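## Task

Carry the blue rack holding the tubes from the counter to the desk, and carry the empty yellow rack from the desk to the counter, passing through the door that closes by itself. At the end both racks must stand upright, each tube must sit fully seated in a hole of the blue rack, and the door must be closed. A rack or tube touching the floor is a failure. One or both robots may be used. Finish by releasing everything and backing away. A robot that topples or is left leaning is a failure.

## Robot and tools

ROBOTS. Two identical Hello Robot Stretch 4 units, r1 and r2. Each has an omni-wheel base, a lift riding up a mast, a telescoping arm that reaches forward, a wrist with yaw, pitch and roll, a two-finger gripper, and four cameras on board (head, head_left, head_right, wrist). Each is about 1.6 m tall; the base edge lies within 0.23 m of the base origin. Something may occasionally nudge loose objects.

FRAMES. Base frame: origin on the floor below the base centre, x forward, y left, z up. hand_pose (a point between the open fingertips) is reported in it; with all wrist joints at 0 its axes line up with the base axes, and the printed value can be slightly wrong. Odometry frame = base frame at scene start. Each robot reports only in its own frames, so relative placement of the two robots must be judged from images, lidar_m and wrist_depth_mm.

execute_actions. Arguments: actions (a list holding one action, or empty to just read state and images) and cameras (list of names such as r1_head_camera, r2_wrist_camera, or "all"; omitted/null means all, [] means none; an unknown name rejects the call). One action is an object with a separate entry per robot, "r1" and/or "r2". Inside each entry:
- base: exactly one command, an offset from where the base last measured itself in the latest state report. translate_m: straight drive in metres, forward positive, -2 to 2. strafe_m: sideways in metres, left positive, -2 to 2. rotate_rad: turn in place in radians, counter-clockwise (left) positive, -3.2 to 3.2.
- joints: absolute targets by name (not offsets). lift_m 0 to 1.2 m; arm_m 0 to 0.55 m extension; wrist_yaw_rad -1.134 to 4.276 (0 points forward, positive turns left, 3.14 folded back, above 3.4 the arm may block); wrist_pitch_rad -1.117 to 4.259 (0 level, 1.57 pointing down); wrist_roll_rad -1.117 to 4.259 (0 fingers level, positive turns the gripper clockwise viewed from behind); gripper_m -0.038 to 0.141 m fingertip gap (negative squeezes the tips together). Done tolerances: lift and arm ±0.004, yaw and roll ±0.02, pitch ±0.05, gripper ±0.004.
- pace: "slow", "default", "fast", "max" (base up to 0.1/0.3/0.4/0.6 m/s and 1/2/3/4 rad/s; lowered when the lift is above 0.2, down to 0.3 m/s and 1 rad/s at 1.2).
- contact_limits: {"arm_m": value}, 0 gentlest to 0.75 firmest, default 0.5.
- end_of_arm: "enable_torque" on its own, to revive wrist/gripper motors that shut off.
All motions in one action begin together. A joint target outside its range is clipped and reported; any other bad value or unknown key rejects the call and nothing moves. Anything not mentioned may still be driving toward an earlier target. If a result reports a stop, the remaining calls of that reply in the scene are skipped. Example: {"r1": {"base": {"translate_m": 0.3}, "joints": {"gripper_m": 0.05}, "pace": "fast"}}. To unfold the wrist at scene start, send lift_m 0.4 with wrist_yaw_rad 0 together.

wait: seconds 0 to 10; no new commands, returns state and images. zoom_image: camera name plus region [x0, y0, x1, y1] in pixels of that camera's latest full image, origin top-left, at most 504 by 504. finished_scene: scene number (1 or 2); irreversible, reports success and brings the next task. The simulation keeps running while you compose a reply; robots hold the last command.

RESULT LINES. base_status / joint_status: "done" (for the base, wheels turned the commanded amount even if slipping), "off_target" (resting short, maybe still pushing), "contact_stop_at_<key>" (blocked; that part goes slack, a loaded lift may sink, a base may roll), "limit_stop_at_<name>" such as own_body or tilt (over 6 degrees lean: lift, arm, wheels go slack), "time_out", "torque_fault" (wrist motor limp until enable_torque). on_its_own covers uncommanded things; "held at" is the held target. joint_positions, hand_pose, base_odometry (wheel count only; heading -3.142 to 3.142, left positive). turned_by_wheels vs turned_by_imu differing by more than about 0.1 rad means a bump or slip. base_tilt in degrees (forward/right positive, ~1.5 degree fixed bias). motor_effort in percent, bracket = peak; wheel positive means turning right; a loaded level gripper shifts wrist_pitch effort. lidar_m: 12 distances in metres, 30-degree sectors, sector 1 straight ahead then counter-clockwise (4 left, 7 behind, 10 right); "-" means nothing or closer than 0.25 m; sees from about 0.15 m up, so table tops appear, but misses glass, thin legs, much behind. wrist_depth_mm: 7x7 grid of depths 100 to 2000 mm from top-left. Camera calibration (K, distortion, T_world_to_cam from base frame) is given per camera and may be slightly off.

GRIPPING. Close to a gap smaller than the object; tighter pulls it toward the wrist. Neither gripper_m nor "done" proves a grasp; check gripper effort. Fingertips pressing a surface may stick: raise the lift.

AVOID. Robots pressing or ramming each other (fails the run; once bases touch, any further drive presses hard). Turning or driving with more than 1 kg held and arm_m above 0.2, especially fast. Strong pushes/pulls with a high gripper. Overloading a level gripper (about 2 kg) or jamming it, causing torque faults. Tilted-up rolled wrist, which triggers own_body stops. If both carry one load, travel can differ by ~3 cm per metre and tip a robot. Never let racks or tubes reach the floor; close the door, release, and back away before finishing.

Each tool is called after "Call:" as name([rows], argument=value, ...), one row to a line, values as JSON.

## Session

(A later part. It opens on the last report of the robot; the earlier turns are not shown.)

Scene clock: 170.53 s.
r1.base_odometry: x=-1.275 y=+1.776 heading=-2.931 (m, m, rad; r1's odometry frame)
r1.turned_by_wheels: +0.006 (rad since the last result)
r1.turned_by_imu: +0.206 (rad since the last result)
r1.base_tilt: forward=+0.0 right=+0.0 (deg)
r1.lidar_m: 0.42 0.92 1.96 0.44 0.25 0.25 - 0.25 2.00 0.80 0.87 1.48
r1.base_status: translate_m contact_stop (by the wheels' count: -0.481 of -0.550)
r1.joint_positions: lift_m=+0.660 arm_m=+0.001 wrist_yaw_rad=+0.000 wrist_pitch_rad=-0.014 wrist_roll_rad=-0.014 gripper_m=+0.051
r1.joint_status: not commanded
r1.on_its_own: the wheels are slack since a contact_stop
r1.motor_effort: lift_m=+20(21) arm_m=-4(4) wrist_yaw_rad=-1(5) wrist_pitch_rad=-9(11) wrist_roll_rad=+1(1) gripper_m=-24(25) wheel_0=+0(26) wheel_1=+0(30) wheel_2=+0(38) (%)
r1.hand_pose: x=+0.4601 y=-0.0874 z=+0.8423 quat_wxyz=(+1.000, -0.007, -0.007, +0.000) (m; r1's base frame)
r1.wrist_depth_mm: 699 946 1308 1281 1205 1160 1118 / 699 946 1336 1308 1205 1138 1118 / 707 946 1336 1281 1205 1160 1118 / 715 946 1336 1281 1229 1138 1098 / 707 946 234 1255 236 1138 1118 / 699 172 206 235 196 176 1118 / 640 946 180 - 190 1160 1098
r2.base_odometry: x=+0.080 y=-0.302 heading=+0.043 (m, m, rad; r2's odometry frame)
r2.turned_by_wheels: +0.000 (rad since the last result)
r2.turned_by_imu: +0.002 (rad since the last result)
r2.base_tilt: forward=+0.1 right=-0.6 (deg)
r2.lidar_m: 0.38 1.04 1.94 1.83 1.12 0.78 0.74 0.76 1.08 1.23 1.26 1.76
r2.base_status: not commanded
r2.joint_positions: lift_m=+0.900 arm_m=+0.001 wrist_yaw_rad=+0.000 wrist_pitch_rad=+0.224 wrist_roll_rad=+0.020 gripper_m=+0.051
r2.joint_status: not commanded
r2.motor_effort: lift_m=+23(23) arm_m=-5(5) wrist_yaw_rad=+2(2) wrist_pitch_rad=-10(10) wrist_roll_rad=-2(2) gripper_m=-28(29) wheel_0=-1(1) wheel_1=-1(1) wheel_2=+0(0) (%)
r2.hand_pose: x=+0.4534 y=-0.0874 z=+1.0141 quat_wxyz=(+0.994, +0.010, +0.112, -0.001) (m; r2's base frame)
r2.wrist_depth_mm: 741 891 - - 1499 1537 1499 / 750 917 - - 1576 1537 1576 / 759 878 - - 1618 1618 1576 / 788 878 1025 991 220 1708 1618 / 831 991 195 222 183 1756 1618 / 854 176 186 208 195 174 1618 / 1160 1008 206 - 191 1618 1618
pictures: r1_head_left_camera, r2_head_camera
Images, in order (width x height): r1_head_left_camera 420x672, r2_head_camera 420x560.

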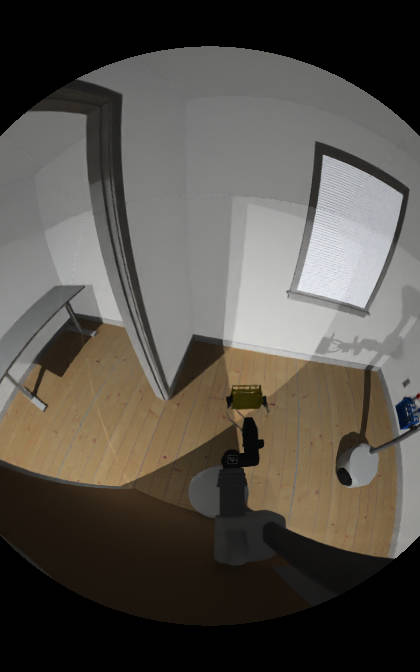

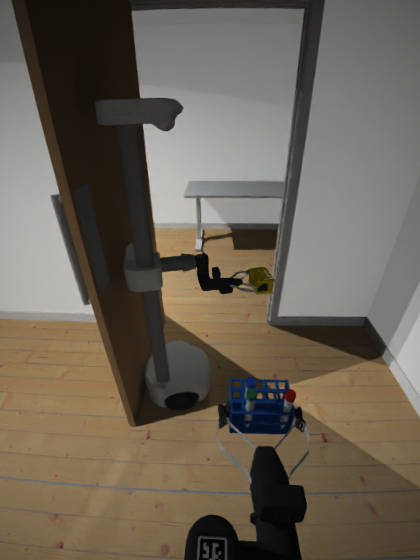

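Call:
execute_actions([
  {"r1":{"base":{"translate_m":0.03}},"r2":{"base":{"strafe_m":-0.4}}},
], cameras=[])

Call:
execute_actions([
  {"r1":{"base":{"rotate_rad":-1.74}}},
], cameras=["r1_head_right_camera","r2_head_camera","r2_head_left_camera"])

Scene clock: 181.73 s.
r1.base_odometry: x=-1.305 y=+1.770 heading=-2.930 (m, m, rad; r1's odometry frame)
r1.turned_by_wheels: +0.000 (rad since the last result)
r1.turned_by_imu: +0.001 (rad since the last result)
r1.base_tilt: forward=+0.1 right=+0.0 (deg)
r1.lidar_m: 0.41 0.90 1.94 0.48 0.25 0.25 - 0.25 2.01 1.19 1.00 1.48
r1.base_status: done
r1.joint_positions: lift_m=+0.660 arm_m=+0.001 wrist_yaw_rad=+0.000 wrist_pitch_rad=-0.014 wrist_roll_rad=-0.014 gripper_m=+0.051
r1.joint_status: not commanded
r1.motor_effort: lift_m=+20(21) arm_m=-4(4) wrist_yaw_rad=-2(0) wrist_pitch_rad=-9(8) wrist_roll_rad=+1(1) gripper_m=-24(25) wheel_0=+0(7) wheel_1=+2(5) wheel_2=+3(11) (%)
r1.hand_pose: x=+0.4601 y=-0.0874 z=+0.8423 quat_wxyz=(+1.000, -0.007, -0.007, +0.000) (m; r1's base frame)
r1.wrist_depth_mm: 699 931 1308 1255 1205 1138 1060 / 699 931 1308 1229 1182 1118 1060 / 707 931 1308 1255 1205 1098 1078 / 699 931 1281 1255 1182 1118 1060 / 707 960 234 1229 236 1138 1078 / 683 172 206 235 196 177 1078 / 640 931 180 - 190 1138 1098
r2.base_odometry: x=+0.097 y=-0.702 heading=+0.043 (m, m, rad; r2's odometry frame)
r2.turned_by_wheels: +0.000 (rad since the last result)
r2.turned_by_imu: +0.002 (rad since the last result)
r2.base_tilt: forward=+0.1 right=-0.6 (deg)
r2.lidar_m: 0.39 1.15 2.36 2.23 1.09 0.79 0.72 0.77 0.90 0.81 0.84 1.20
r2.base_status: done
r2.joint_positions: lift_m=+0.900 arm_m=+0.001 wrist_yaw_rad=+0.000 wrist_pitch_rad=+0.223 wrist_roll_rad=+0.020 gripper_m=+0.051
r2.joint_status: not commanded
r2.motor_effort: lift_m=+23(23) arm_m=-5(5) wrist_yaw_rad=+2(2) wrist_pitch_rad=-10(11) wrist_roll_rad=-1(2) gripper_m=-29(29) wheel_0=-1(8) wheel_1=+1(7) wheel_2=-1(2) (%)
r2.hand_pose: x=+0.4534 y=-0.0874 z=+1.0141 quat_wxyz=(+0.994, +0.010, +0.111, -0.001) (m; r2's base frame)
r2.wrist_depth_mm: 1255 - - 1499 1464 1464 1138 / 1255 - - 1618 1537 1499 1118 / 1229 - - 1576 1576 1618 1118 / 1008 1060 - 1618 220 1576 1098 / 1281 - 196 223 183 1499 1118 / 1182 176 186 208 195 174 1060 / 1025 1336 206 - 190 1537 1025
pictures: none
No camera images: the call's "cameras" was empty. Leave "cameras" out to get every camera's image.

Scene clock: 183.87 s.
r1.base_odometry: x=-1.305 y=+1.769 heading=+1.613 (m, m, rad; r1's odometry frame)
r1.turned_by_wheels: -1.740 (rad since the last result)
r1.turned_by_imu: -1.774 (rad since the last result)
r1.base_tilt: forward=+0.2 right=+0.0 (deg)
r1.lidar_m: 0.44 1.00 1.47 1.47 0.88 0.98 1.98 0.29 0.25 - 0.25 0.29
r1.base_status: done
r1.joint_positions: lift_m=+0.660 arm_m=+0.001 wrist_yaw_rad=+0.000 wrist_pitch_rad=-0.014 wrist_roll_rad=-0.014 gripper_m=+0.051
r1.joint_status: not commanded
r1.motor_effort: lift_m=+20(20) arm_m=-3(4) wrist_yaw_rad=+0(4) wrist_pitch_rad=-9(9) wrist_roll_rad=+0(0) gripper_m=-26(25) wheel_0=+3(6) wheel_1=-2(10) wheel_2=+3(16) (%)
r1.hand_pose: x=+0.4600 y=-0.0875 z=+0.8423 quat_wxyz=(+1.000, -0.007, -0.007, +0.000) (m; r1's base frame)
r1.wrist_depth_mm: 1756 1808 1808 1756 1756 1756 1708 / 931 1808 1756 1808 1756 1756 1708 / 1756 1808 1756 1708 1756 1708 1708 / 1808 1808 1808 1708 1756 1708 1756 / 1808 1756 233 1808 236 1756 1708 / 1756 172 206 235 196 176 1708 / 1661 1756 180 - 190 1756 1708
r2.base_odometry: x=+0.097 y=-0.702 heading=+0.043 (m, m, rad; r2's odometry frame)
r2.turned_by_wheels: +0.000 (rad since the last result)
r2.turned_by_imu: +0.001 (rad since the last result)
r2.base_tilt: forward=+0.1 right=-0.6 (deg)
r2.lidar_m: 0.39 0.96 1.02 2.23 1.10 0.76 0.70 0.77 0.90 0.81 0.86 1.15
r2.base_status: not commanded
r2.joint_positions: lift_m=+0.900 arm_m=+0.001 wrist_yaw_rad=+0.000 wrist_pitch_rad=+0.223 wrist_roll_rad=+0.020 gripper_m=+0.051
r2.joint_status: not commanded
r2.motor_effort: lift_m=+23(23) arm_m=-5(5) wrist_yaw_rad=+2(2) wrist_pitch_rad=-11(10) wrist_roll_rad=-1(2) gripper_m=-31(29) wheel_0=-1(1) wheel_1=+1(1) wheel_2=-1(1) (%)
r2.hand_pose: x=+0.4534 y=-0.0874 z=+1.0141 quat_wxyz=(+0.994, +0.010, +0.111, -0.001) (m; r2's base frame)
r2.wrist_depth_mm: 1229 - - 1537 1537 1464 1118 / 1160 - - 1576 1576 1537 1098 / 1118 - - 1618 1618 1537 1098 / 960 - - 1661 221 1618 1138 / 1160 - 195 223 183 1537 1118 / 1205 176 187 209 195 174 1060 / 1182 1397 207 - 190 1576 1060
pictures: r1_head_right_camera, r2_head_camera, r2_head_left_camera
Images, in order (width x height): r1_head_right_camera 420x672, r2_head_camera 420x560, r2_head_left_camera 420x672.

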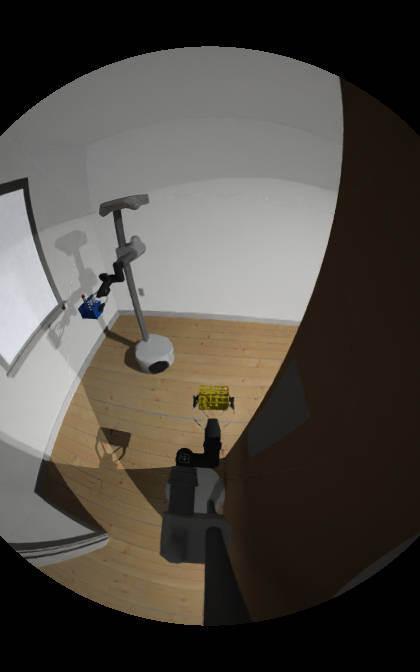

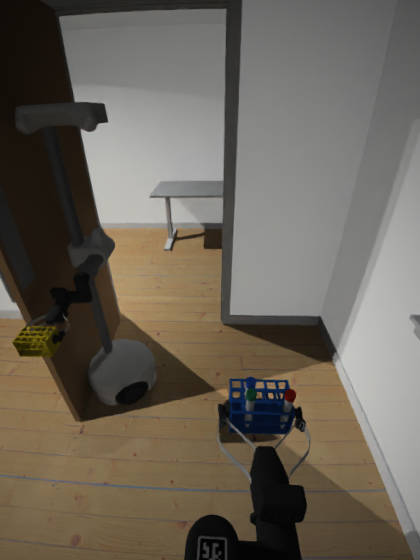

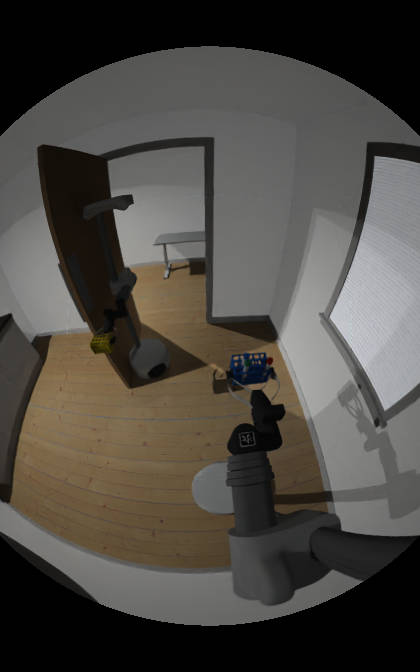

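Call:
execute_actions([
  {"r1":{"base":{"translate_m":0.34},"pace":"slow"},"r2":{"base":{"translate_m":1.08}}},
], cameras=[])

Call:
execute_actions([
  {"r2":{"base":{"rotate_rad":0.53},"pace":"slow"}},
], cameras=["r1_head_right_camera","r2_head_camera","r2_head_left_camera"])

Scene clock: 198.57 s.
r1.base_odometry: x=-1.319 y=+2.109 heading=+1.613 (m, m, rad; r1's odometry frame)
r1.turned_by_wheels: +0.000 (rad since the last result)
r1.turned_by_imu: +0.001 (rad since the last result)
r1.base_tilt: forward=+0.1 right=+0.0 (deg)
r1.lidar_m: 0.43 1.76 1.45 0.42 0.43 1.14 0.79 0.28 0.25 0.25 1.79 1.71
r1.base_status: done
r1.joint_positions: lift_m=+0.660 arm_m=+0.001 wrist_yaw_rad=+0.000 wrist_pitch_rad=-0.014 wrist_roll_rad=-0.014 gripper_m=+0.051
r1.joint_status: not commanded
r1.motor_effort: lift_m=+21(21) arm_m=-3(3) wrist_yaw_rad=+0(0) wrist_pitch_rad=-9(8) wrist_roll_rad=+1(1) gripper_m=-26(26) wheel_0=+3(7) wheel_1=+2(4) wheel_2=-4(9) (%)
r1.hand_pose: x=+0.4600 y=-0.0875 z=+0.8423 quat_wxyz=(+1.000, -0.007, -0.007, +0.000) (m; r1's base frame)
r1.wrist_depth_mm: 1499 1464 1397 1397 1430 1397 1366 / 1464 1430 1430 1430 1397 1397 1366 / 1464 1464 1464 1430 1430 1430 1397 / 1464 1464 1430 1430 1397 1397 1397 / 1464 1464 234 1430 236 1397 1397 / 1499 171 206 235 196 176 1397 / 1464 1464 180 - 190 1430 1397
r2.base_odometry: x=+1.176 y=-0.655 heading=+0.043 (m, m, rad; r2's odometry frame)
r2.turned_by_wheels: +0.000 (rad since the last result)
r2.turned_by_imu: +0.002 (rad since the last result)
r2.base_tilt: forward=+0.0 right=-0.5 (deg)
r2.lidar_m: 0.41 2.17 0.83 0.40 0.41 0.81 1.80 1.19 0.83 0.81 0.87 0.78
r2.base_status: done
r2.joint_positions: lift_m=+0.900 arm_m=+0.001 wrist_yaw_rad=+0.000 wrist_pitch_rad=+0.223 wrist_roll_rad=+0.020 gripper_m=+0.051
r2.joint_status: not commanded
r2.motor_effort: lift_m=+23(23) arm_m=-5(5) wrist_yaw_rad=+2(2) wrist_pitch_rad=-10(10) wrist_roll_rad=-2(2) gripper_m=-32(30) wheel_0=+0(4) wheel_1=+1(6) wheel_2=+0(7) (%)
r2.hand_pose: x=+0.4534 y=-0.0874 z=+1.0141 quat_wxyz=(+0.994, +0.010, +0.111, -0.001) (m; r2's base frame)
r2.wrist_depth_mm: - - - 496 504 504 504 / - - - 517 517 521 517 / - - - 530 535 544 535 / - - - 544 246 564 559 / - - 195 222 182 580 585 / - 176 187 209 189 174 603 / 1576 1618 206 - 191 640 627
pictures: none
No camera images: the call's "cameras" was empty. Leave "cameras" out to get every camera's image.

Scene clock: 200.30 s.
r1.base_odometry: x=-1.319 y=+2.109 heading=+1.613 (m, m, rad; r1's odometry frame)
r1.turned_by_wheels: +0.000 (rad since the last result)
r1.turned_by_imu: +0.000 (rad since the last result)
r1.base_tilt: forward=+0.1 right=+0.0 (deg)
r1.lidar_m: 0.42 1.76 1.45 0.43 0.43 0.66 0.77 0.29 0.25 0.25 1.78 1.72
r1.base_status: not commanded
r1.joint_positions: lift_m=+0.660 arm_m=+0.001 wrist_yaw_rad=+0.000 wrist_pitch_rad=-0.014 wrist_roll_rad=-0.014 gripper_m=+0.051
r1.joint_status: not commanded
r1.motor_effort: lift_m=+20(21) arm_m=-3(3) wrist_yaw_rad=+0(0) wrist_pitch_rad=-9(9) wrist_roll_rad=+0(0) gripper_m=-27(25) wheel_0=+3(3) wheel_1=+2(2) wheel_2=-4(3) (%)
r1.hand_pose: x=+0.4600 y=-0.0875 z=+0.8423 quat_wxyz=(+1.000, -0.007, -0.007, +0.000) (m; r1's base frame)
r1.wrist_depth_mm: 1464 1430 1499 1430 1430 1397 1397 / 1464 1464 1430 1397 1430 1397 1397 / 1499 1430 1430 1430 1430 1397 1366 / 1464 1464 1430 1430 1397 1397 1397 / 1499 1499 234 1430 236 1397 1397 / 1464 172 206 235 196 177 1397 / 1499 1464 180 - 190 1430 1397
r2.base_odometry: x=+1.176 y=-0.655 heading=+0.573 (m, m, rad; r2's odometry frame)
r2.turned_by_wheels: +0.530 (rad since the last result)
r2.turned_by_imu: +0.521 (rad since the last result)
r2.base_tilt: forward=+0.1 right=-0.6 (deg)
r2.lidar_m: 0.42 0.81 0.41 0.42 0.81 1.81 1.18 0.84 0.82 0.85 0.79 0.75
r2.base_status: done
r2.joint_positions: lift_m=+0.900 arm_m=+0.001 wrist_yaw_rad=+0.000 wrist_pitch_rad=+0.223 wrist_roll_rad=+0.020 gripper_m=+0.051
r2.joint_status: not commanded
r2.motor_effort: lift_m=+23(23) arm_m=-5(5) wrist_yaw_rad=+1(1) wrist_pitch_rad=-9(10) wrist_roll_rad=-1(2) gripper_m=-28(32) wheel_0=-1(3) wheel_1=+0(3) wheel_2=-1(2) (%)
r2.hand_pose: x=+0.4534 y=-0.0874 z=+1.0141 quat_wxyz=(+0.994, +0.010, +0.111, -0.001) (m; r2's base frame)
r2.wrist_depth_mm: 683 866 - - - - - / 683 891 - - - - - / 707 917 - - - - - / 715 891 - - 246 - 1618 / 741 917 196 223 183 - 484 / 741 176 187 208 189 174 452 / 732 976 206 - 191 1661 452
pictures: r1_head_right_camera, r2_head_camera, r2_head_left_camera
Images, in order (width x height): r1_head_right_camera 420x672, r2_head_camera 420x560, r2_head_left_camera 420x672.

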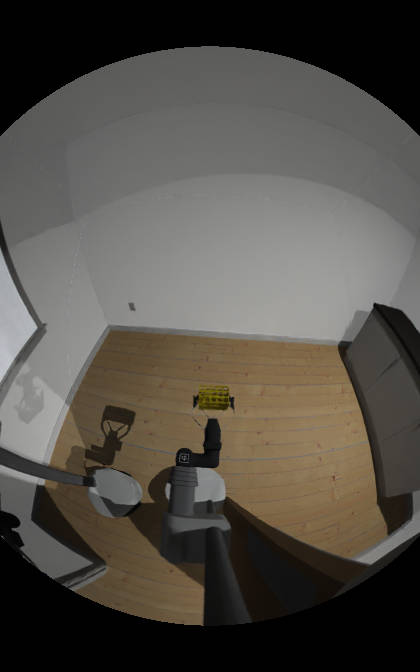

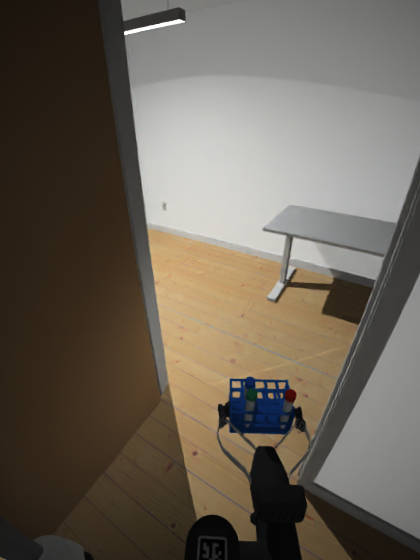

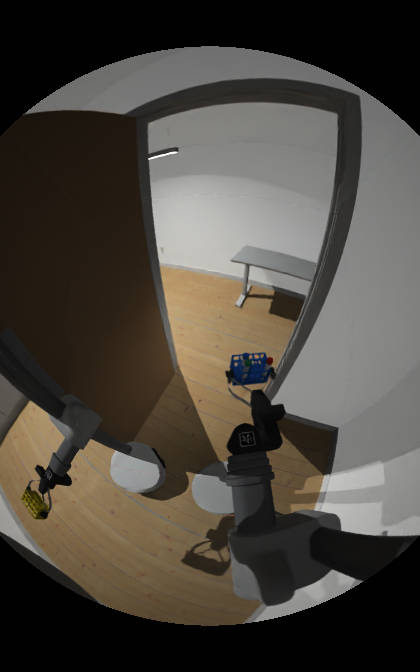

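Call:
execute_actions([
  {"r2":{"base":{"translate_m":0.72}}},
], cameras=[])

Call:
execute_actions([
  {"r2":{"base":{"rotate_rad":-0.54},"pace":"slow"}},
], cameras=["r2_head_camera","r2_head_left_camera","r2_head_right_camera"])

Scene clock: 208.30 s.
r1.base_odometry: x=-1.319 y=+2.109 heading=+1.613 (m, m, rad; r1's odometry frame)
r1.turned_by_wheels: +0.000 (rad since the last result)
r1.turned_by_imu: +0.001 (rad since the last result)
r1.base_tilt: forward=+0.1 right=+0.0 (deg)
r1.lidar_m: 0.41 1.76 1.47 1.41 1.29 0.63 0.65 0.28 0.25 0.25 1.79 1.71
r1.base_status: not commanded
r1.joint_positions: lift_m=+0.660 arm_m=+0.001 wrist_yaw_rad=+0.000 wrist_pitch_rad=-0.014 wrist_roll_rad=-0.014 gripper_m=+0.051
r1.joint_status: not commanded
r1.motor_effort: lift_m=+20(20) arm_m=-3(3) wrist_yaw_rad=-1(1) wrist_pitch_rad=-9(9) wrist_roll_rad=+0(1) gripper_m=-25(25) wheel_0=+3(3) wheel_1=+2(2) wheel_2=-4(4) (%)
r1.hand_pose: x=+0.4600 y=-0.0875 z=+0.8423 quat_wxyz=(+1.000, -0.007, -0.007, +0.000) (m; r1's base frame)
r1.wrist_depth_mm: 1464 1430 1464 1430 1430 1397 1397 / 1464 1464 1430 1430 1397 1397 1366 / 1464 1464 1397 1397 1397 1366 1397 / 1464 1430 1464 1430 1397 1397 1397 / 1464 1430 233 1397 236 1430 1397 / 1464 172 206 234 196 176 1397 / 1464 1464 181 - 190 1430 1366
r2.base_odometry: x=+1.781 y=-0.264 heading=+0.573 (m, m, rad; r2's odometry frame)
r2.turned_by_wheels: +0.000 (rad since the last result)
r2.turned_by_imu: +0.002 (rad since the last result)
r2.base_tilt: forward=+0.1 right=-0.6 (deg)
r2.lidar_m: 0.39 0.52 0.43 0.50 0.63 0.61 1.66 1.24 0.65 0.39 1.55 1.46
r2.base_status: done
r2.joint_positions: lift_m=+0.900 arm_m=+0.001 wrist_yaw_rad=+0.000 wrist_pitch_rad=+0.223 wrist_roll_rad=+0.020 gripper_m=+0.051
r2.joint_status: not commanded
r2.motor_effort: lift_m=+23(23) arm_m=-5(5) wrist_yaw_rad=+2(2) wrist_pitch_rad=-10(10) wrist_roll_rad=-1(2) gripper_m=-29(32) wheel_0=-2(4) wheel_1=-1(5) wheel_2=+0(7) (%)
r2.hand_pose: x=+0.4534 y=-0.0874 z=+1.0141 quat_wxyz=(+0.994, +0.010, +0.111, -0.001) (m; r2's base frame)
r2.wrist_depth_mm: - - - - 1921 1708 1576 / - - - - - 1808 1661 / - - - - - 1808 1708 / - - - - 221 1708 1661 / - - 195 223 183 1808 1229 / - 176 186 208 189 174 1756 / 1537 1537 206 - 190 1576 1618
pictures: none
No camera images: the call's "cameras" was empty. Leave "cameras" out to get every camera's image.

Scene clock: 210.07 s.
r1.base_odometry: x=-1.319 y=+2.109 heading=+1.613 (m, m, rad; r1's odometry frame)
r1.turned_by_wheels: +0.000 (rad since the last result)
r1.turned_by_imu: +0.000 (rad since the last result)
r1.base_tilt: forward=+0.0 right=-0.1 (deg)
r1.lidar_m: 0.43 1.77 1.45 1.41 1.29 0.62 0.67 0.28 0.25 0.25 1.78 1.71
r1.base_status: not commanded
r1.joint_positions: lift_m=+0.660 arm_m=+0.001 wrist_yaw_rad=+0.000 wrist_pitch_rad=-0.014 wrist_roll_rad=-0.014 gripper_m=+0.051
r1.joint_status: not commanded
r1.motor_effort: lift_m=+21(21) arm_m=-3(3) wrist_yaw_rad=+1(0) wrist_pitch_rad=-9(8) wrist_roll_rad=+0(0) gripper_m=-25(25) wheel_0=+3(3) wheel_1=+2(3) wheel_2=-4(4) (%)
r1.hand_pose: x=+0.4600 y=-0.0875 z=+0.8423 quat_wxyz=(+1.000, -0.007, -0.007, +0.000) (m; r1's base frame)
r1.wrist_depth_mm: 1464 1430 1430 1430 1397 1397 1366 / 1464 1464 1430 1430 1430 1397 1397 / 1464 1430 1430 1430 1397 1397 1397 / 1430 1397 1464 1430 1430 1430 1397 / 1464 1464 234 1397 236 1430 1366 / 1464 171 206 234 197 176 1397 / 1464 1464 180 - 190 1397 1397
r2.base_odometry: x=+1.781 y=-0.264 heading=+0.033 (m, m, rad; r2's odometry frame)
r2.turned_by_wheels: -0.540 (rad since the last result)
r2.turned_by_imu: -0.530 (rad since the last result)
r2.base_tilt: forward=+0.1 right=-0.5 (deg)
r2.lidar_m: 0.40 1.52 0.52 0.46 0.48 0.63 0.66 1.74 1.24 0.68 0.39 1.54
r2.base_status: done
r2.joint_positions: lift_m=+0.900 arm_m=+0.001 wrist_yaw_rad=+0.000 wrist_pitch_rad=+0.223 wrist_roll_rad=+0.020 gripper_m=+0.051
r2.joint_status: not commanded
r2.motor_effort: lift_m=+23(23) arm_m=-5(5) wrist_yaw_rad=+2(2) wrist_pitch_rad=-10(10) wrist_roll_rad=-2(2) gripper_m=-26(33) wheel_0=+0(5) wheel_1=+1(4) wheel_2=-1(5) (%)
r2.hand_pose: x=+0.4534 y=-0.0874 z=+1.0141 quat_wxyz=(+0.994, +0.010, +0.111, -0.001) (m; r2's base frame)
r2.wrist_depth_mm: 1921 1921 1921 1983 1921 1921 1537 / 1983 1863 1983 1983 - 1983 1576 / - - - - - - 1537 / - - 1576 1499 220 1708 1499 / - - 195 223 183 1921 1499 / - 176 186 208 195 175 1430 / 1576 1537 206 - 190 1618 1464
pictures: r2_head_camera, r2_head_left_camera, r2_head_right_camera
Images, in order (width x height): r2_head_camera 420x560, r2_head_left_camera 420x672, r2_head_right_camera 420x672.

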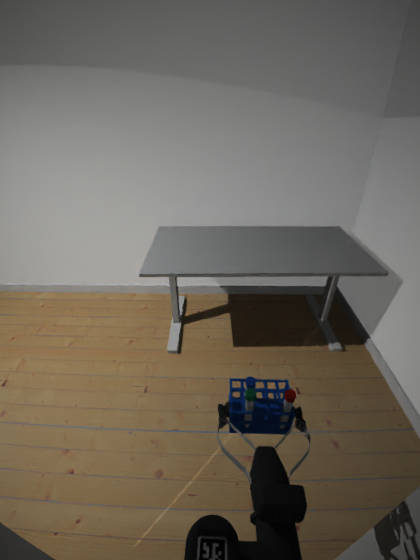

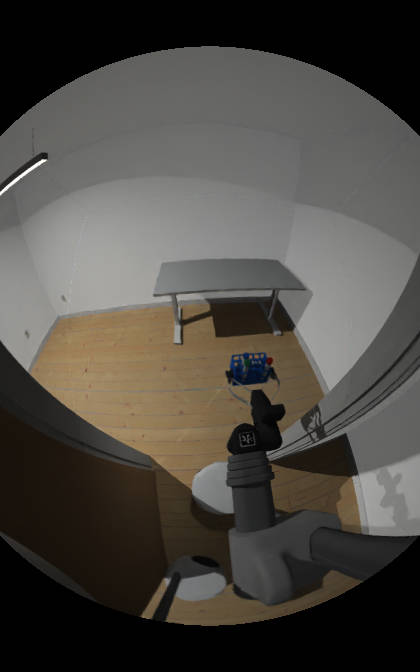

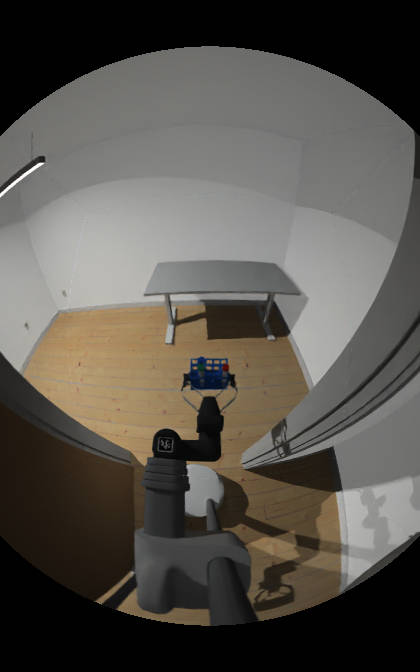

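Call:
execute_actions([
  {"r1":{"base":{"translate_m":0.36},"joints":{"lift_m":0.83},"pace":"slow"},"r2":{"base":{"translate_m":0.9},"joints":{"lift_m":0.73}}},
], cameras=[])

Call:
execute_actions([
  {"r1":{"base":{"rotate_rad":-1.54}},"r2":{"joints":{"arm_m":0.28}}},
], cameras=["r1_head_right_camera","r2_head_camera","r2_wrist_camera"])

Scene clock: 220.67 s.
r1.base_odometry: x=-1.335 y=+2.468 heading=+1.613 (m, m, rad; r1's odometry frame)
r1.turned_by_wheels: +0.000 (rad since the last result)
r1.turned_by_imu: +0.001 (rad since the last result)
r1.base_tilt: forward=+0.1 right=+0.0 (deg)
r1.lidar_m: 0.42 1.38 1.43 1.39 1.53 1.34 1.31 1.40 1.77 1.71 1.78 1.34
r1.base_status: done
r1.joint_positions: lift_m=+0.830 arm_m=+0.001 wrist_yaw_rad=+0.000 wrist_pitch_rad=-0.014 wrist_roll_rad=-0.014 gripper_m=+0.051
r1.joint_status: all done
r1.motor_effort: lift_m=+23(24) arm_m=-3(3) wrist_yaw_rad=-1(4) wrist_pitch_rad=-9(9) wrist_roll_rad=+0(0) gripper_m=-25(26) wheel_0=+3(8) wheel_1=+3(4) wheel_2=-4(7) (%)
r1.hand_pose: x=+0.4600 y=-0.0874 z=+1.0121 quat_wxyz=(+1.000, -0.007, -0.007, +0.000) (m; r1's base frame)
r1.wrist_depth_mm: 1098 1078 1078 1060 1060 1060 1042 / 1098 1078 1078 1060 1060 1060 1042 / 1098 1098 1078 1078 1060 1042 1042 / 1118 1098 1078 1060 1060 1060 1042 / 1118 1098 234 1060 236 1060 1042 / 1098 172 206 235 196 177 1042 / 1118 1078 180 - 190 1042 1042
r2.base_odometry: x=+2.681 y=-0.234 heading=+0.033 (m, m, rad; r2's odometry frame)
r2.turned_by_wheels: +0.000 (rad since the last result)
r2.turned_by_imu: +0.002 (rad since the last result)
r2.base_tilt: forward=+0.1 right=-0.6 (deg)
r2.lidar_m: 0.41 0.58 1.91 2.57 0.86 0.73 0.66 0.68 0.86 1.13 0.87 0.43
r2.base_status: done
r2.joint_positions: lift_m=+0.730 arm_m=+0.001 wrist_yaw_rad=+0.000 wrist_pitch_rad=+0.223 wrist_roll_rad=+0.020 gripper_m=+0.051
r2.joint_status: all done
r2.motor_effort: lift_m=+19(21) arm_m=-5(5) wrist_yaw_rad=+1(2) wrist_pitch_rad=-10(9) wrist_roll_rad=-2(2) gripper_m=-30(28) wheel_0=+0(4) wheel_1=-1(5) wheel_2=+0(4) (%)
r2.hand_pose: x=+0.4534 y=-0.0874 z=+0.8444 quat_wxyz=(+0.994, +0.010, +0.111, -0.001) (m; r2's base frame)
r2.wrist_depth_mm: 1060 1078 1098 1078 1098 1078 1078 / 1098 1118 1138 1118 1138 1098 1118 / 1160 1160 1160 1138 1138 1160 1182 / 1182 931 931 842 221 960 991 / 564 574 195 222 182 591 597 / 407 176 187 208 195 174 421 / 1336 1255 206 - 190 1336 1336
pictures: none
No camera images: the call's "cameras" was empty. Leave "cameras" out to get every camera's image.

Scene clock: 222.70 s.
r1.base_odometry: x=-1.335 y=+2.468 heading=+0.074 (m, m, rad; r1's odometry frame)
r1.turned_by_wheels: -1.539 (rad since the last result)
r1.turned_by_imu: -1.570 (rad since the last result)
r1.base_tilt: forward=+0.0 right=+0.0 (deg)
r1.lidar_m: 0.42 1.73 1.33 1.29 1.40 1.43 1.39 1.53 1.35 1.30 1.40 1.72
r1.base_status: done
r1.joint_positions: lift_m=+0.830 arm_m=+0.001 wrist_yaw_rad=+0.000 wrist_pitch_rad=-0.014 wrist_roll_rad=-0.014 gripper_m=+0.051
r1.joint_status: not commanded
r1.motor_effort: lift_m=+22(23) arm_m=-3(3) wrist_yaw_rad=-1(1) wrist_pitch_rad=-9(9) wrist_roll_rad=+0(1) gripper_m=-26(25) wheel_0=+2(5) wheel_1=+2(9) wheel_2=+3(10) (%)
r1.hand_pose: x=+0.4600 y=-0.0875 z=+1.0121 quat_wxyz=(+1.000, -0.007, -0.007, +0.000) (m; r1's base frame)
r1.wrist_depth_mm: 1708 - - - - - 1921 / 1661 - - - - - 1921 / 1756 - - - - - 1921 / 1708 - - - - - 1863 / 1618 1499 234 1464 236 1430 1863 / 1537 172 207 236 196 177 1863 / 1499 1499 180 - 190 1464 1808
r2.base_odometry: x=+2.681 y=-0.234 heading=+0.033 (m, m, rad; r2's odometry frame)
r2.turned_by_wheels: +0.000 (rad since the last result)
r2.turned_by_imu: +0.001 (rad since the last result)
r2.base_tilt: forward=+0.1 right=-0.5 (deg)
r2.lidar_m: 0.56 0.59 1.90 2.56 0.88 0.73 0.65 0.67 0.86 1.13 0.90 0.63
r2.base_status: not commanded
r2.joint_positions: lift_m=+0.730 arm_m=+0.279 wrist_yaw_rad=+0.000 wrist_pitch_rad=+0.223 wrist_roll_rad=+0.020 gripper_m=+0.051
r2.joint_status: all done
r2.motor_effort: lift_m=+19(19) arm_m=+5(6) wrist_yaw_rad=+1(1) wrist_pitch_rad=-9(10) wrist_roll_rad=-1(2) gripper_m=-33(30) wheel_0=+0(0) wheel_1=-1(1) wheel_2=+0(0) (%)
r2.hand_pose: x=+0.7313 y=-0.0874 z=+0.8445 quat_wxyz=(+0.994, +0.010, +0.111, -0.001) (m; r2's base frame)
r2.wrist_depth_mm: 798 809 820 820 820 831 809 / 831 854 842 854 854 854 854 / 878 891 878 878 878 878 891 / 904 891 904 831 248 904 904 / 554 559 195 223 182 585 585 / 402 176 187 208 189 174 421 / 315 324 206 - 190 327 312
pictures: r1_head_right_camera, r2_head_camera, r2_wrist_camera
camera_calibration (this result's frames):
r2_wrist_camera: T_world_to_cam=[[0.0364862, -0.999232, -0.0142964, -0.0910814], [-0.236507, 0.00526544, -0.971616, 1.04591], [0.970944, 0.0388317, -0.236133, -0.278136], [0, 0, 0, 1]] pos_world=[0.520742, -0.0857181, 0.949239]
Images, in order (width x height): r1_head_right_camera 420x672, r2_head_camera 420x560, r2_wrist_camera 616x392.

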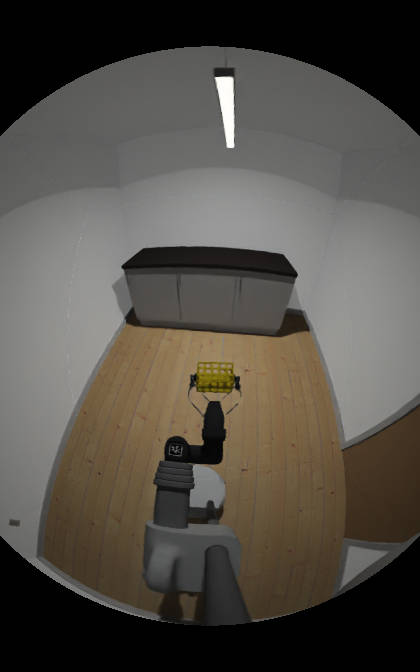

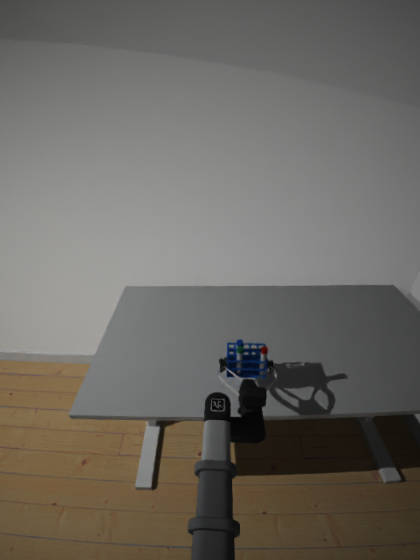

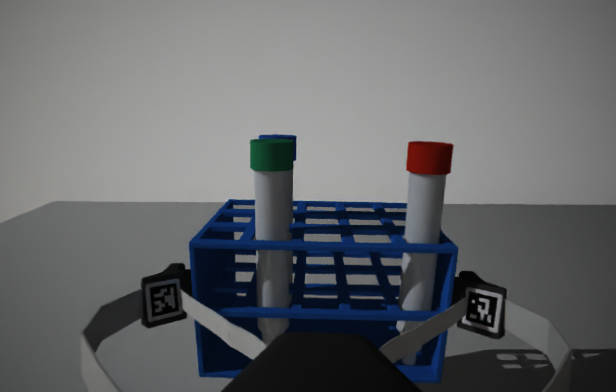

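Call:
execute_actions([
  {"r1":{"base":{"translate_m":1.1},"pace":"fast"},"r2":{"joints":{"lift_m":0.654},"pace":"slow"}},
], cameras=["r2_wrist_camera"])

Scene clock: 229.57 s.
r1.base_odometry: x=-0.238 y=+2.550 heading=+0.074 (m, m, rad; r1's odometry frame)
r1.turned_by_wheels: +0.000 (rad since the last result)
r1.turned_by_imu: +0.002 (rad since the last result)
r1.base_tilt: forward=+0.1 right=+0.0 (deg)
r1.lidar_m: 0.42 0.63 0.93 1.21 1.31 1.88 2.54 1.86 1.42 1.39 0.81 0.63
r1.base_status: done
r1.joint_positions: lift_m=+0.830 arm_m=+0.001 wrist_yaw_rad=+0.000 wrist_pitch_rad=-0.014 wrist_roll_rad=-0.014 gripper_m=+0.051
r1.joint_status: not commanded
r1.motor_effort: lift_m=+22(22) arm_m=-3(3) wrist_yaw_rad=+0(1) wrist_pitch_rad=-9(8) wrist_roll_rad=+0(1) gripper_m=-25(25) wheel_0=+3(7) wheel_1=+1(8) wheel_2=-1(14) (%)
r1.hand_pose: x=+0.4600 y=-0.0874 z=+1.0121 quat_wxyz=(+1.000, -0.007, -0.007, +0.000) (m; r1's base frame)
r1.wrist_depth_mm: 1042 1025 1008 991 960 960 960 / 1025 1042 1008 976 976 960 946 / 1042 1008 1025 991 991 946 946 / 1042 1025 1008 976 976 960 946 / 878 904 233 691 236 960 931 / 455 172 206 235 196 176 473 / 377 373 180 - 190 353 351
r2.base_odometry: x=+2.681 y=-0.234 heading=+0.033 (m, m, rad; r2's odometry frame)
r2.turned_by_wheels: +0.000 (rad since the last result)
r2.turned_by_imu: +0.002 (rad since the last result)
r2.base_tilt: forward=+0.2 right=-0.6 (deg)
r2.lidar_m: 0.57 0.61 1.92 2.56 0.88 0.73 0.66 0.68 0.86 1.14 0.87 0.62
r2.base_status: not commanded
r2.joint_positions: lift_m=+0.654 arm_m=+0.279 wrist_yaw_rad=+0.000 wrist_pitch_rad=+0.223 wrist_roll_rad=+0.020 gripper_m=+0.051
r2.joint_status: all done
r2.motor_effort: lift_m=+18(16) arm_m=+5(5) wrist_yaw_rad=+2(1) wrist_pitch_rad=-10(10) wrist_roll_rad=-1(1) gripper_m=-30(32) wheel_0=+0(0) wheel_1=-1(1) wheel_2=-1(0) (%)
r2.hand_pose: x=+0.7313 y=-0.0874 z=+0.7685 quat_wxyz=(+0.994, +0.010, +0.111, -0.001) (m; r2's base frame)
r2.wrist_depth_mm: 809 831 831 820 820 820 831 / 842 854 842 854 854 866 854 / 878 866 878 878 878 878 878 / 591 591 603 549 221 634 647 / 368 375 195 223 182 387 389 / 267 176 187 208 195 174 278 / 209 213 196 - 190 216 206
pictures: r2_wrist_camera
camera_calibration (this result's frames):
r2_wrist_camera: T_world_to_cam=[[0.0364867, -0.999232, -0.0142964, -0.0921674], [-0.236507, 0.00526529, -0.971615, 0.972125], [0.970944, 0.0388322, -0.236133, -0.296068], [0, 0, 0, 1]] pos_world=[0.520743, -0.0857181, 0.873302]
Images, in order (width x height): r2_wrist_camera 616x392.

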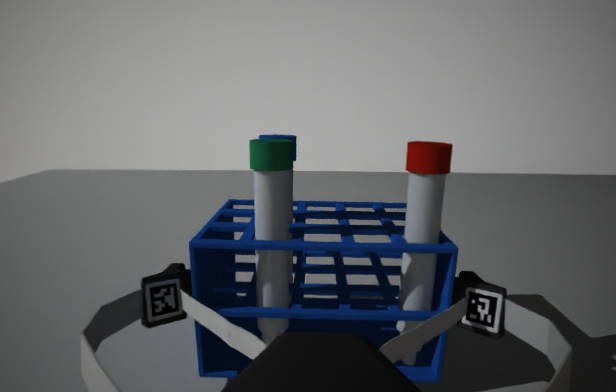

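Call:
execute_actions([
  {"r1":{"joints":{"arm_m":0.27}},"r2":{"joints":{"lift_m":0.648},"pace":"slow"}},
], cameras=[])

Call:
execute_actions([
  {"r1":{"joints":{"lift_m":0.78},"pace":"slow"},"r2":{"joints":{"gripper_m":0.141},"pace":"slow"}},
], cameras=["r1_head_camera","r1_wrist_camera","r2_wrist_camera"])

Scene clock: 234.50 s.
r1.base_odometry: x=-0.238 y=+2.550 heading=+0.074 (m, m, rad; r1's odometry frame)
r1.turned_by_wheels: +0.000 (rad since the last result)
r1.turned_by_imu: +0.000 (rad since the last result)
r1.base_tilt: forward=+0.1 right=+0.0 (deg)
r1.lidar_m: 0.61 0.64 0.91 1.22 1.29 1.91 2.52 1.86 1.44 1.39 0.82 0.61
r1.base_status: not commanded
r1.joint_positions: lift_m=+0.830 arm_m=+0.269 wrist_yaw_rad=+0.000 wrist_pitch_rad=-0.014 wrist_roll_rad=-0.014 gripper_m=+0.051
r1.joint_status: all done
r1.motor_effort: lift_m=+22(22) arm_m=+6(6) wrist_yaw_rad=-1(1) wrist_pitch_rad=-9(9) wrist_roll_rad=+0(0) gripper_m=-26(26) wheel_0=+3(3) wheel_1=+1(1) wheel_2=-1(1) (%)
r1.hand_pose: x=+0.7284 y=-0.0874 z=+1.0122 quat_wxyz=(+1.000, -0.007, -0.007, +0.000) (m; r1's base frame)
r1.wrist_depth_mm: 750 750 732 723 715 707 691 / 768 750 732 732 707 699 691 / 759 741 732 715 707 707 691 / 759 741 732 723 715 699 691 / 759 750 233 668 236 699 683 / 445 171 206 235 196 176 466 / 282 307 180 - 190 312 306
r2.base_odometry: x=+2.681 y=-0.234 heading=+0.033 (m, m, rad; r2's odometry frame)
r2.turned_by_wheels: +0.000 (rad since the last result)
r2.turned_by_imu: +0.001 (rad since the last result)
r2.base_tilt: forward=+0.1 right=-0.6 (deg)
r2.lidar_m: 0.58 0.61 1.91 2.55 0.89 0.71 0.68 0.69 0.87 1.14 0.89 0.64
r2.base_status: not commanded
r2.joint_positions: lift_m=+0.648 arm_m=+0.279 wrist_yaw_rad=+0.000 wrist_pitch_rad=+0.223 wrist_roll_rad=+0.020 gripper_m=+0.051
r2.joint_status: all done
r2.motor_effort: lift_m=+18(19) arm_m=+5(5) wrist_yaw_rad=+2(1) wrist_pitch_rad=-10(10) wrist_roll_rad=-2(1) gripper_m=-32(32) wheel_0=+0(0) wheel_1=-1(1) wheel_2=+0(1) (%)
r2.hand_pose: x=+0.7313 y=-0.0874 z=+0.7625 quat_wxyz=(+0.994, +0.010, +0.111, -0.001) (m; r2's base frame)
r2.wrist_depth_mm: 831 820 820 820 831 820 831 / 866 842 854 854 854 854 854 / 878 878 878 878 878 891 878 / 569 574 580 525 221 609 621 / 351 359 195 222 182 373 373 / 257 176 187 208 196 174 266 / 200 204 196 - 190 208 198
pictures: none
No camera images: the call's "cameras" was empty. Leave "cameras" out to get every camera's image.

Scene clock: 238.67 s.
r1.base_odometry: x=-0.238 y=+2.550 heading=+0.074 (m, m, rad; r1's odometry frame)
r1.turned_by_wheels: +0.000 (rad since the last result)
r1.turned_by_imu: +0.000 (rad since the last result)
r1.base_tilt: forward=+0.2 right=+0.0 (deg)
r1.lidar_m: 0.61 0.62 0.93 1.22 1.31 1.88 2.54 1.85 1.42 1.38 0.81 0.62
r1.base_status: not commanded
r1.joint_positions: lift_m=+0.780 arm_m=+0.269 wrist_yaw_rad=+0.000 wrist_pitch_rad=-0.014 wrist_roll_rad=-0.014 gripper_m=+0.051
r1.joint_status: all done
r1.motor_effort: lift_m=+17(22) arm_m=+6(6) wrist_yaw_rad=-2(0) wrist_pitch_rad=-8(9) wrist_roll_rad=+1(0) gripper_m=-25(25) wheel_0=+3(3) wheel_1=+1(1) wheel_2=-1(1) (%)
r1.hand_pose: x=+0.7284 y=-0.0874 z=+0.9625 quat_wxyz=(+1.000, -0.007, -0.007, +0.000) (m; r1's base frame)
r1.wrist_depth_mm: 759 750 732 715 707 699 691 / 759 759 741 723 715 691 683 / 759 741 732 723 707 699 691 / 759 750 741 723 715 699 691 / 580 597 232 449 236 634 627 / 298 172 206 234 196 177 309 / 189 205 180 - 183 208 192
r2.base_odometry: x=+2.681 y=-0.234 heading=+0.033 (m, m, rad; r2's odometry frame)
r2.turned_by_wheels: +0.000 (rad since the last result)
r2.turned_by_imu: +0.001 (rad since the last result)
r2.base_tilt: forward=+0.1 right=-0.6 (deg)
r2.lidar_m: 0.57 0.58 1.91 2.56 0.88 0.71 0.65 0.70 0.83 1.13 0.89 0.62
r2.base_status: not commanded
r2.joint_positions: lift_m=+0.648 arm_m=+0.279 wrist_yaw_rad=+0.000 wrist_pitch_rad=+0.222 wrist_roll_rad=+0.020 gripper_m=+0.141
r2.joint_status: all done
r2.motor_effort: lift_m=+18(18) arm_m=+5(5) wrist_yaw_rad=+1(1) wrist_pitch_rad=-6(9) wrist_roll_rad=-1(2) gripper_m=+3(31) wheel_0=+0(0) wheel_1=-1(1) wheel_2=+0(1) (%)
r2.hand_pose: x=+0.7314 y=-0.0874 z=+0.7629 quat_wxyz=(+0.994, +0.010, +0.111, -0.001) (m; r2's base frame)
r2.wrist_depth_mm: 809 820 820 820 820 831 831 / 854 854 842 854 854 866 842 / 891 878 891 878 878 878 891 / 580 585 591 484 535 615 634 / 357 364 231 231 206 375 377 / 258 248 224 209 207 211 268 / 206 205 206 - 209 208 217
pictures: r1_head_camera, r1_wrist_camera, r2_wrist_camera
camera_calibration (this result's frames):
r1_wrist_camera: T_world_to_cam=[[-0.00974481, -0.999203, 0.0387031, -0.128212], [0.0246184, -0.038933, -0.998939, 0.996082], [0.999649, -0.00878165, 0.0249782, -0.527501], [0, 0, 0, 1]] pos_world=[0.501544, -0.0939613, 1.01316]
r2_wrist_camera: T_world_to_cam=[[0.0364655, -0.999233, -0.0142454, -0.0922857], [-0.235133, 0.00527557, -0.971949, 0.965963], [0.971279, 0.0387921, -0.23476, -0.29877], [0, 0, 0, 1]] pos_world=[0.520684, -0.085721, 0.867413]
Images, in order (width x height): r1_head_camera 420x560, r1_wrist_camera 616x392, r2_wrist_camera 616x392.

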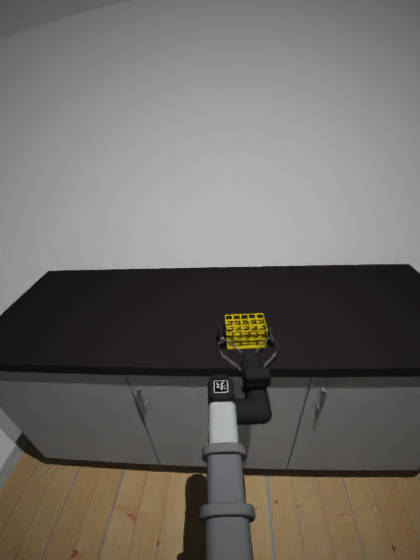

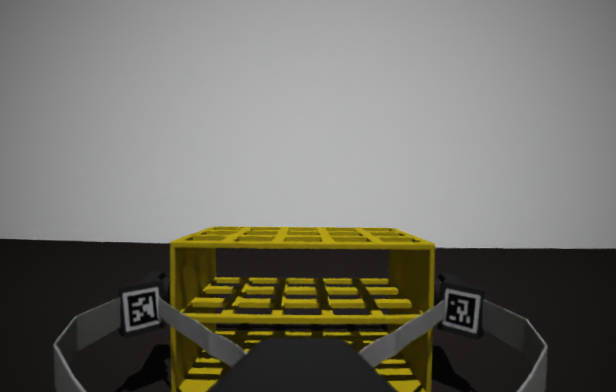

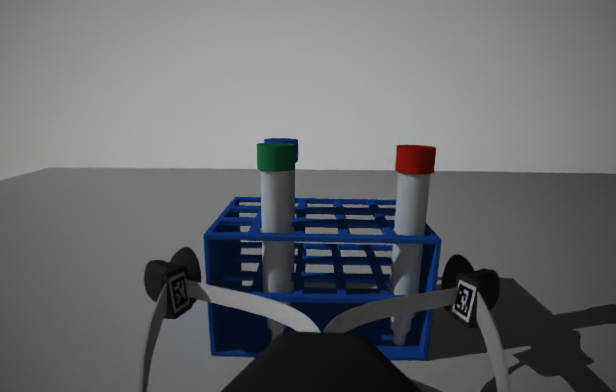

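Call:
execute_actions([
  {"r1":{"joints":{"gripper_m":0.141}},"r2":{"joints":{"arm_m":0.0}}},
], cameras=[])

Call:
execute_actions([
  {"r1":{"joints":{"arm_m":0.0},"base":{"translate_m":-0.15}},"r2":{"base":{"strafe_m":0.15}}},
])

Scene clock: 244.33 s.
r1.base_odometry: x=-0.238 y=+2.550 heading=+0.074 (m, m, rad; r1's odometry frame)
r1.turned_by_wheels: +0.000 (rad since the last result)
r1.turned_by_imu: +0.000 (rad since the last result)
r1.base_tilt: forward=+0.2 right=-0.1 (deg)
r1.lidar_m: 0.60 0.64 0.90 1.22 1.31 1.90 2.54 1.87 1.43 1.40 0.81 0.62
r1.base_status: not commanded
r1.joint_positions: lift_m=+0.780 arm_m=+0.269 wrist_yaw_rad=+0.000 wrist_pitch_rad=-0.015 wrist_roll_rad=-0.014 gripper_m=+0.141
r1.joint_status: all done
r1.motor_effort: lift_m=+17(18) arm_m=+6(6) wrist_yaw_rad=+0(0) wrist_pitch_rad=-7(9) wrist_roll_rad=+0(0) gripper_m=+0(25) wheel_0=+3(3) wheel_1=+1(1) wheel_2=-1(1) (%)
r1.hand_pose: x=+0.7284 y=-0.0874 z=+0.9627 quat_wxyz=(+1.000, -0.007, -0.007, +0.000) (m; r1's base frame)
r1.wrist_depth_mm: 759 750 732 732 707 699 691 / 759 741 732 723 715 699 691 / 759 741 732 723 715 699 691 / 759 750 741 732 723 699 691 / 580 603 266 274 272 640 634 / 298 254 229 210 212 263 314 / 207 206 202 - 204 209 214
r2.base_odometry: x=+2.681 y=-0.234 heading=+0.033 (m, m, rad; r2's odometry frame)
r2.turned_by_wheels: +0.000 (rad since the last result)
r2.turned_by_imu: +0.001 (rad since the last result)
r2.base_tilt: forward=+0.1 right=-0.6 (deg)
r2.lidar_m: 0.56 0.58 1.92 2.55 0.89 0.73 0.67 0.69 0.85 1.13 0.89 0.62
r2.base_status: not commanded
r2.joint_positions: lift_m=+0.648 arm_m=+0.001 wrist_yaw_rad=+0.000 wrist_pitch_rad=+0.222 wrist_roll_rad=+0.020 gripper_m=+0.141
r2.joint_status: all done
r2.motor_effort: lift_m=+18(18) arm_m=-5(5) wrist_yaw_rad=+3(1) wrist_pitch_rad=-7(7) wrist_roll_rad=-2(2) gripper_m=+0(1) wheel_0=+0(0) wheel_1=-1(1) wheel_2=-1(0) (%)
r2.hand_pose: x=+0.4535 y=-0.0875 z=+0.7628 quat_wxyz=(+0.994, +0.010, +0.111, -0.001) (m; r2's base frame)
r2.wrist_depth_mm: 1098 1078 1078 1098 1060 1098 1098 / 1118 1098 1118 1098 1118 1118 1118 / 1160 1138 1160 1160 1160 1160 1182 / 580 591 591 504 615 627 634 / 394 397 402 407 410 387 415 / 1281 778 1308 1308 1281 211 1308 / 1255 878 1308 - 1281 1255 1255
pictures: none
No camera images: the call's "cameras" was empty. Leave "cameras" out to get every camera's image.

Scene clock: 246.27 s.
r1.base_odometry: x=-0.387 y=+2.539 heading=+0.074 (m, m, rad; r1's odometry frame)
r1.turned_by_wheels: +0.000 (rad since the last result)
r1.turned_by_imu: +0.000 (rad since the last result)
r1.base_tilt: forward=+0.0 right=-0.1 (deg)
r1.lidar_m: 0.73 0.78 1.15 1.23 1.29 1.91 2.39 1.84 1.40 1.38 1.02 0.76
r1.base_status: done
r1.joint_positions: lift_m=+0.780 arm_m=+0.001 wrist_yaw_rad=+0.000 wrist_pitch_rad=-0.015 wrist_roll_rad=-0.014 gripper_m=+0.141
r1.joint_status: all done
r1.motor_effort: lift_m=+17(18) arm_m=-5(7) wrist_yaw_rad=+0(2) wrist_pitch_rad=-6(7) wrist_roll_rad=+0(1) gripper_m=+0(1) wheel_0=-2(6) wheel_1=-2(7) wheel_2=+2(11) (%)
r1.hand_pose: x=+0.4603 y=-0.0875 z=+0.9628 quat_wxyz=(+1.000, -0.007, -0.008, +0.000) (m; r1's base frame)
r1.wrist_depth_mm: 1182 1160 1160 1138 1118 1098 1078 / 1205 1182 1160 1118 1118 1098 1078 / 1182 1160 1160 1138 1118 1098 1078 / 1205 1182 1160 1138 1138 1098 1078 / 597 621 634 621 647 647 640 / 554 525 521 530 508 521 512 / 559 544 544 - 530 521 517
r2.base_odometry: x=+2.676 y=-0.084 heading=+0.033 (m, m, rad; r2's odometry frame)
r2.turned_by_wheels: +0.000 (rad since the last result)
r2.turned_by_imu: +0.000 (rad since the last result)
r2.base_tilt: forward=+0.1 right=-0.5 (deg)
r2.lidar_m: 0.56 0.58 1.90 2.40 0.91 0.71 0.67 0.70 0.85 1.28 0.89 0.58
r2.base_status: done
r2.joint_positions: lift_m=+0.648 arm_m=+0.001 wrist_yaw_rad=+0.000 wrist_pitch_rad=+0.222 wrist_roll_rad=+0.020 gripper_m=+0.141
r2.joint_status: not commanded
r2.motor_effort: lift_m=+18(18) arm_m=-5(5) wrist_yaw_rad=+2(2) wrist_pitch_rad=-7(7) wrist_roll_rad=-2(1) gripper_m=+2(5) wheel_0=+1(8) wheel_1=-2(7) wheel_2=+0(1) (%)
r2.hand_pose: x=+0.4535 y=-0.0874 z=+0.7628 quat_wxyz=(+0.994, +0.010, +0.111, -0.001) (m; r2's base frame)
r2.wrist_depth_mm: 1078 1078 1060 1078 1060 1098 1078 / 1098 1118 1098 1118 1098 1098 1078 / 1160 1160 1160 1160 1138 1138 1160 / 627 591 597 609 525 549 640 / 377 368 370 377 379 379 382 / 1281 1281 1281 1281 1281 211 1336 / 1205 1205 1255 - 1281 1281 1229
pictures: r1_head_camera, r1_head_left_camera, r1_head_right_camera, r1_wrist_camera, r2_head_camera, r2_head_left_camera, r2_head_right_camera, r2_wrist_camera
camera_calibration (this result's frames):
r1_wrist_camera: T_world_to_cam=[[-0.0100804, -0.9992, 0.0386956, -0.130759], [0.0253465, -0.0389404, -0.99892, 1.00254], [0.999628, -0.00908867, 0.0257187, -0.260204], [0, 0, 0, 1]] pos_world=[0.233378, -0.0939802, 1.01321]
r2_wrist_camera: T_world_to_cam=[[0.0363282, -0.999238, -0.0142633, -0.0821147], [-0.235613, 0.00530613, -0.971832, 0.900606], [0.971168, 0.0386655, -0.235241, -0.0284661], [0, 0, 0, 1]] pos_world=[0.242823, -0.0857302, 0.86737]
Images, in order (width x height): r1_head_camera 420x560, r1_head_left_camera 420x672, r1_head_right_camera 420x672, r1_wrist_camera 616x392, r2_head_camera 420x560, r2_head_left_camera 420x672, r2_head_right_camera 420x672, r2_wrist_camera 616x392.

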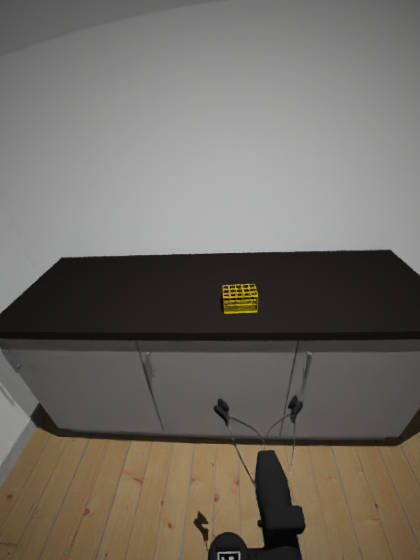

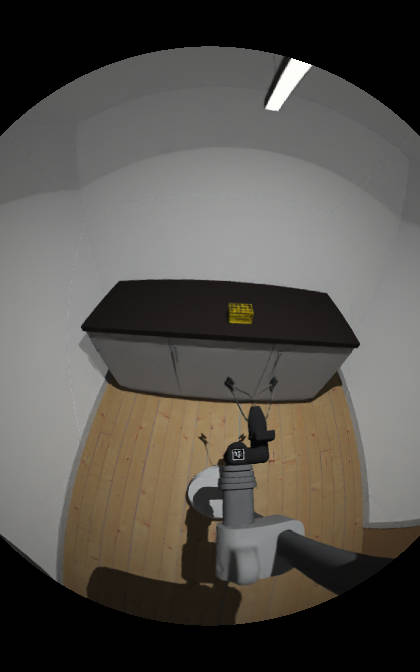

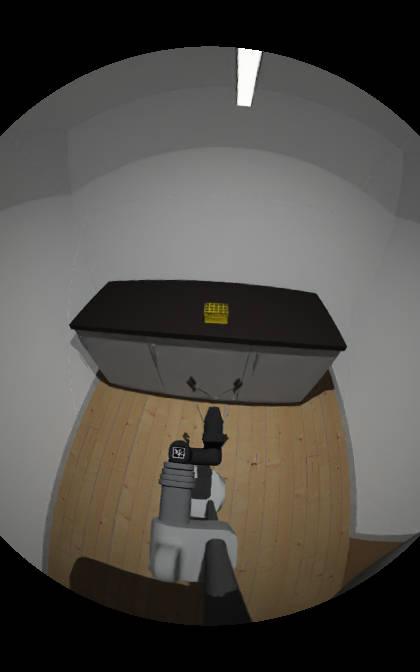

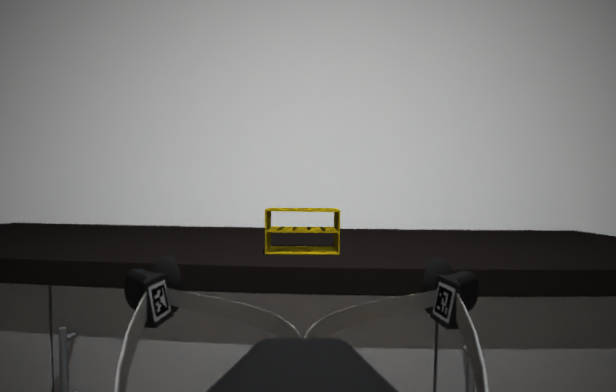

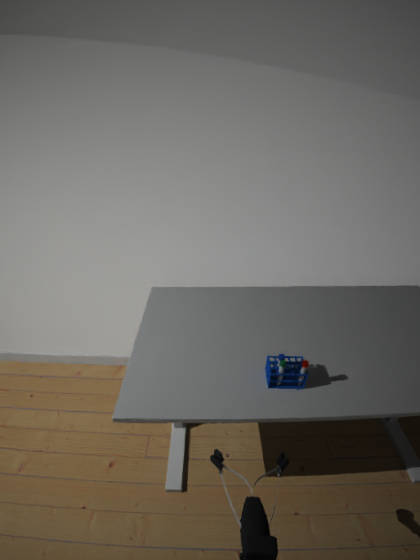

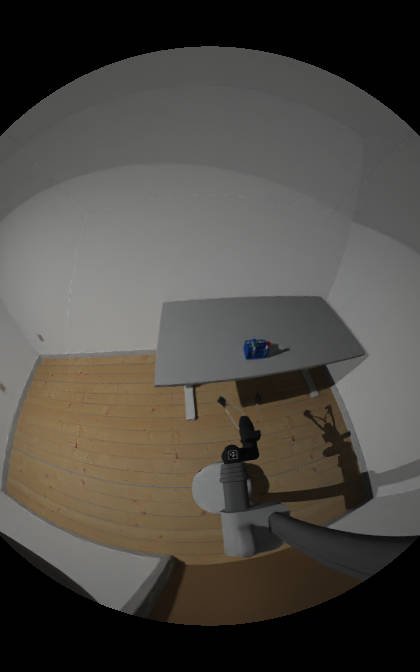

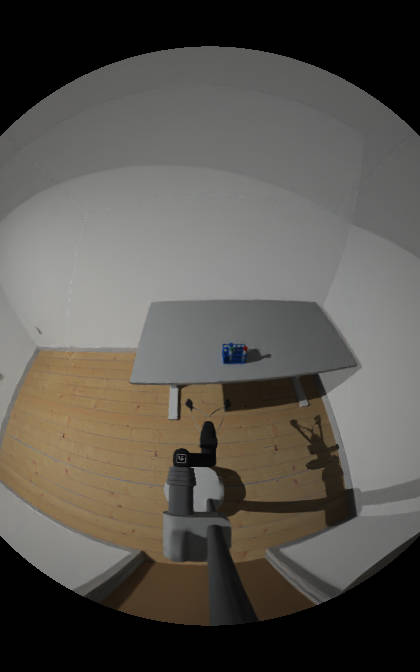

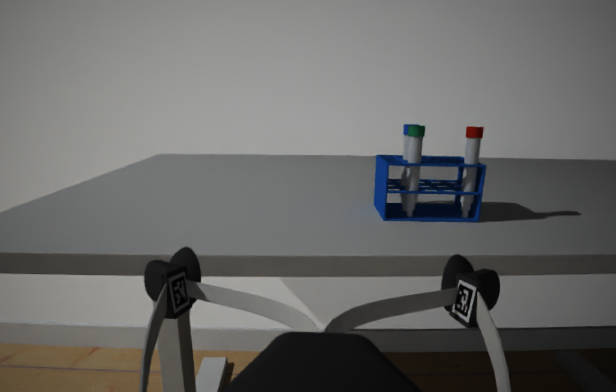

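Call:
zoom_image(camera="r2_wrist_camera", region=[360, 110, 500, 230])

Region (360, 110, 500, 230) of r2_wrist_camera's 616x392 image, scaled by 3.600; it fills the top 432 rows of this view, and the rest is white.

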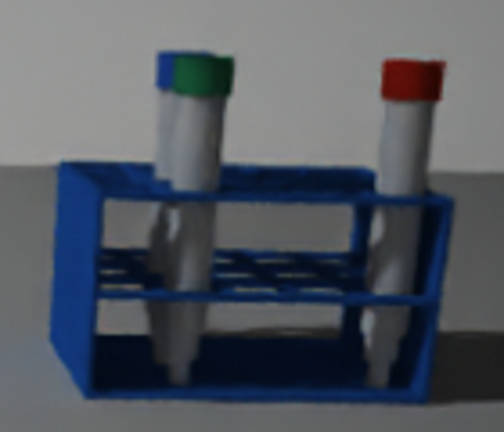

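Tubes are seated and the door is shut.

Call:
finished_scene(scene=1)

The scene is finished: the task was done.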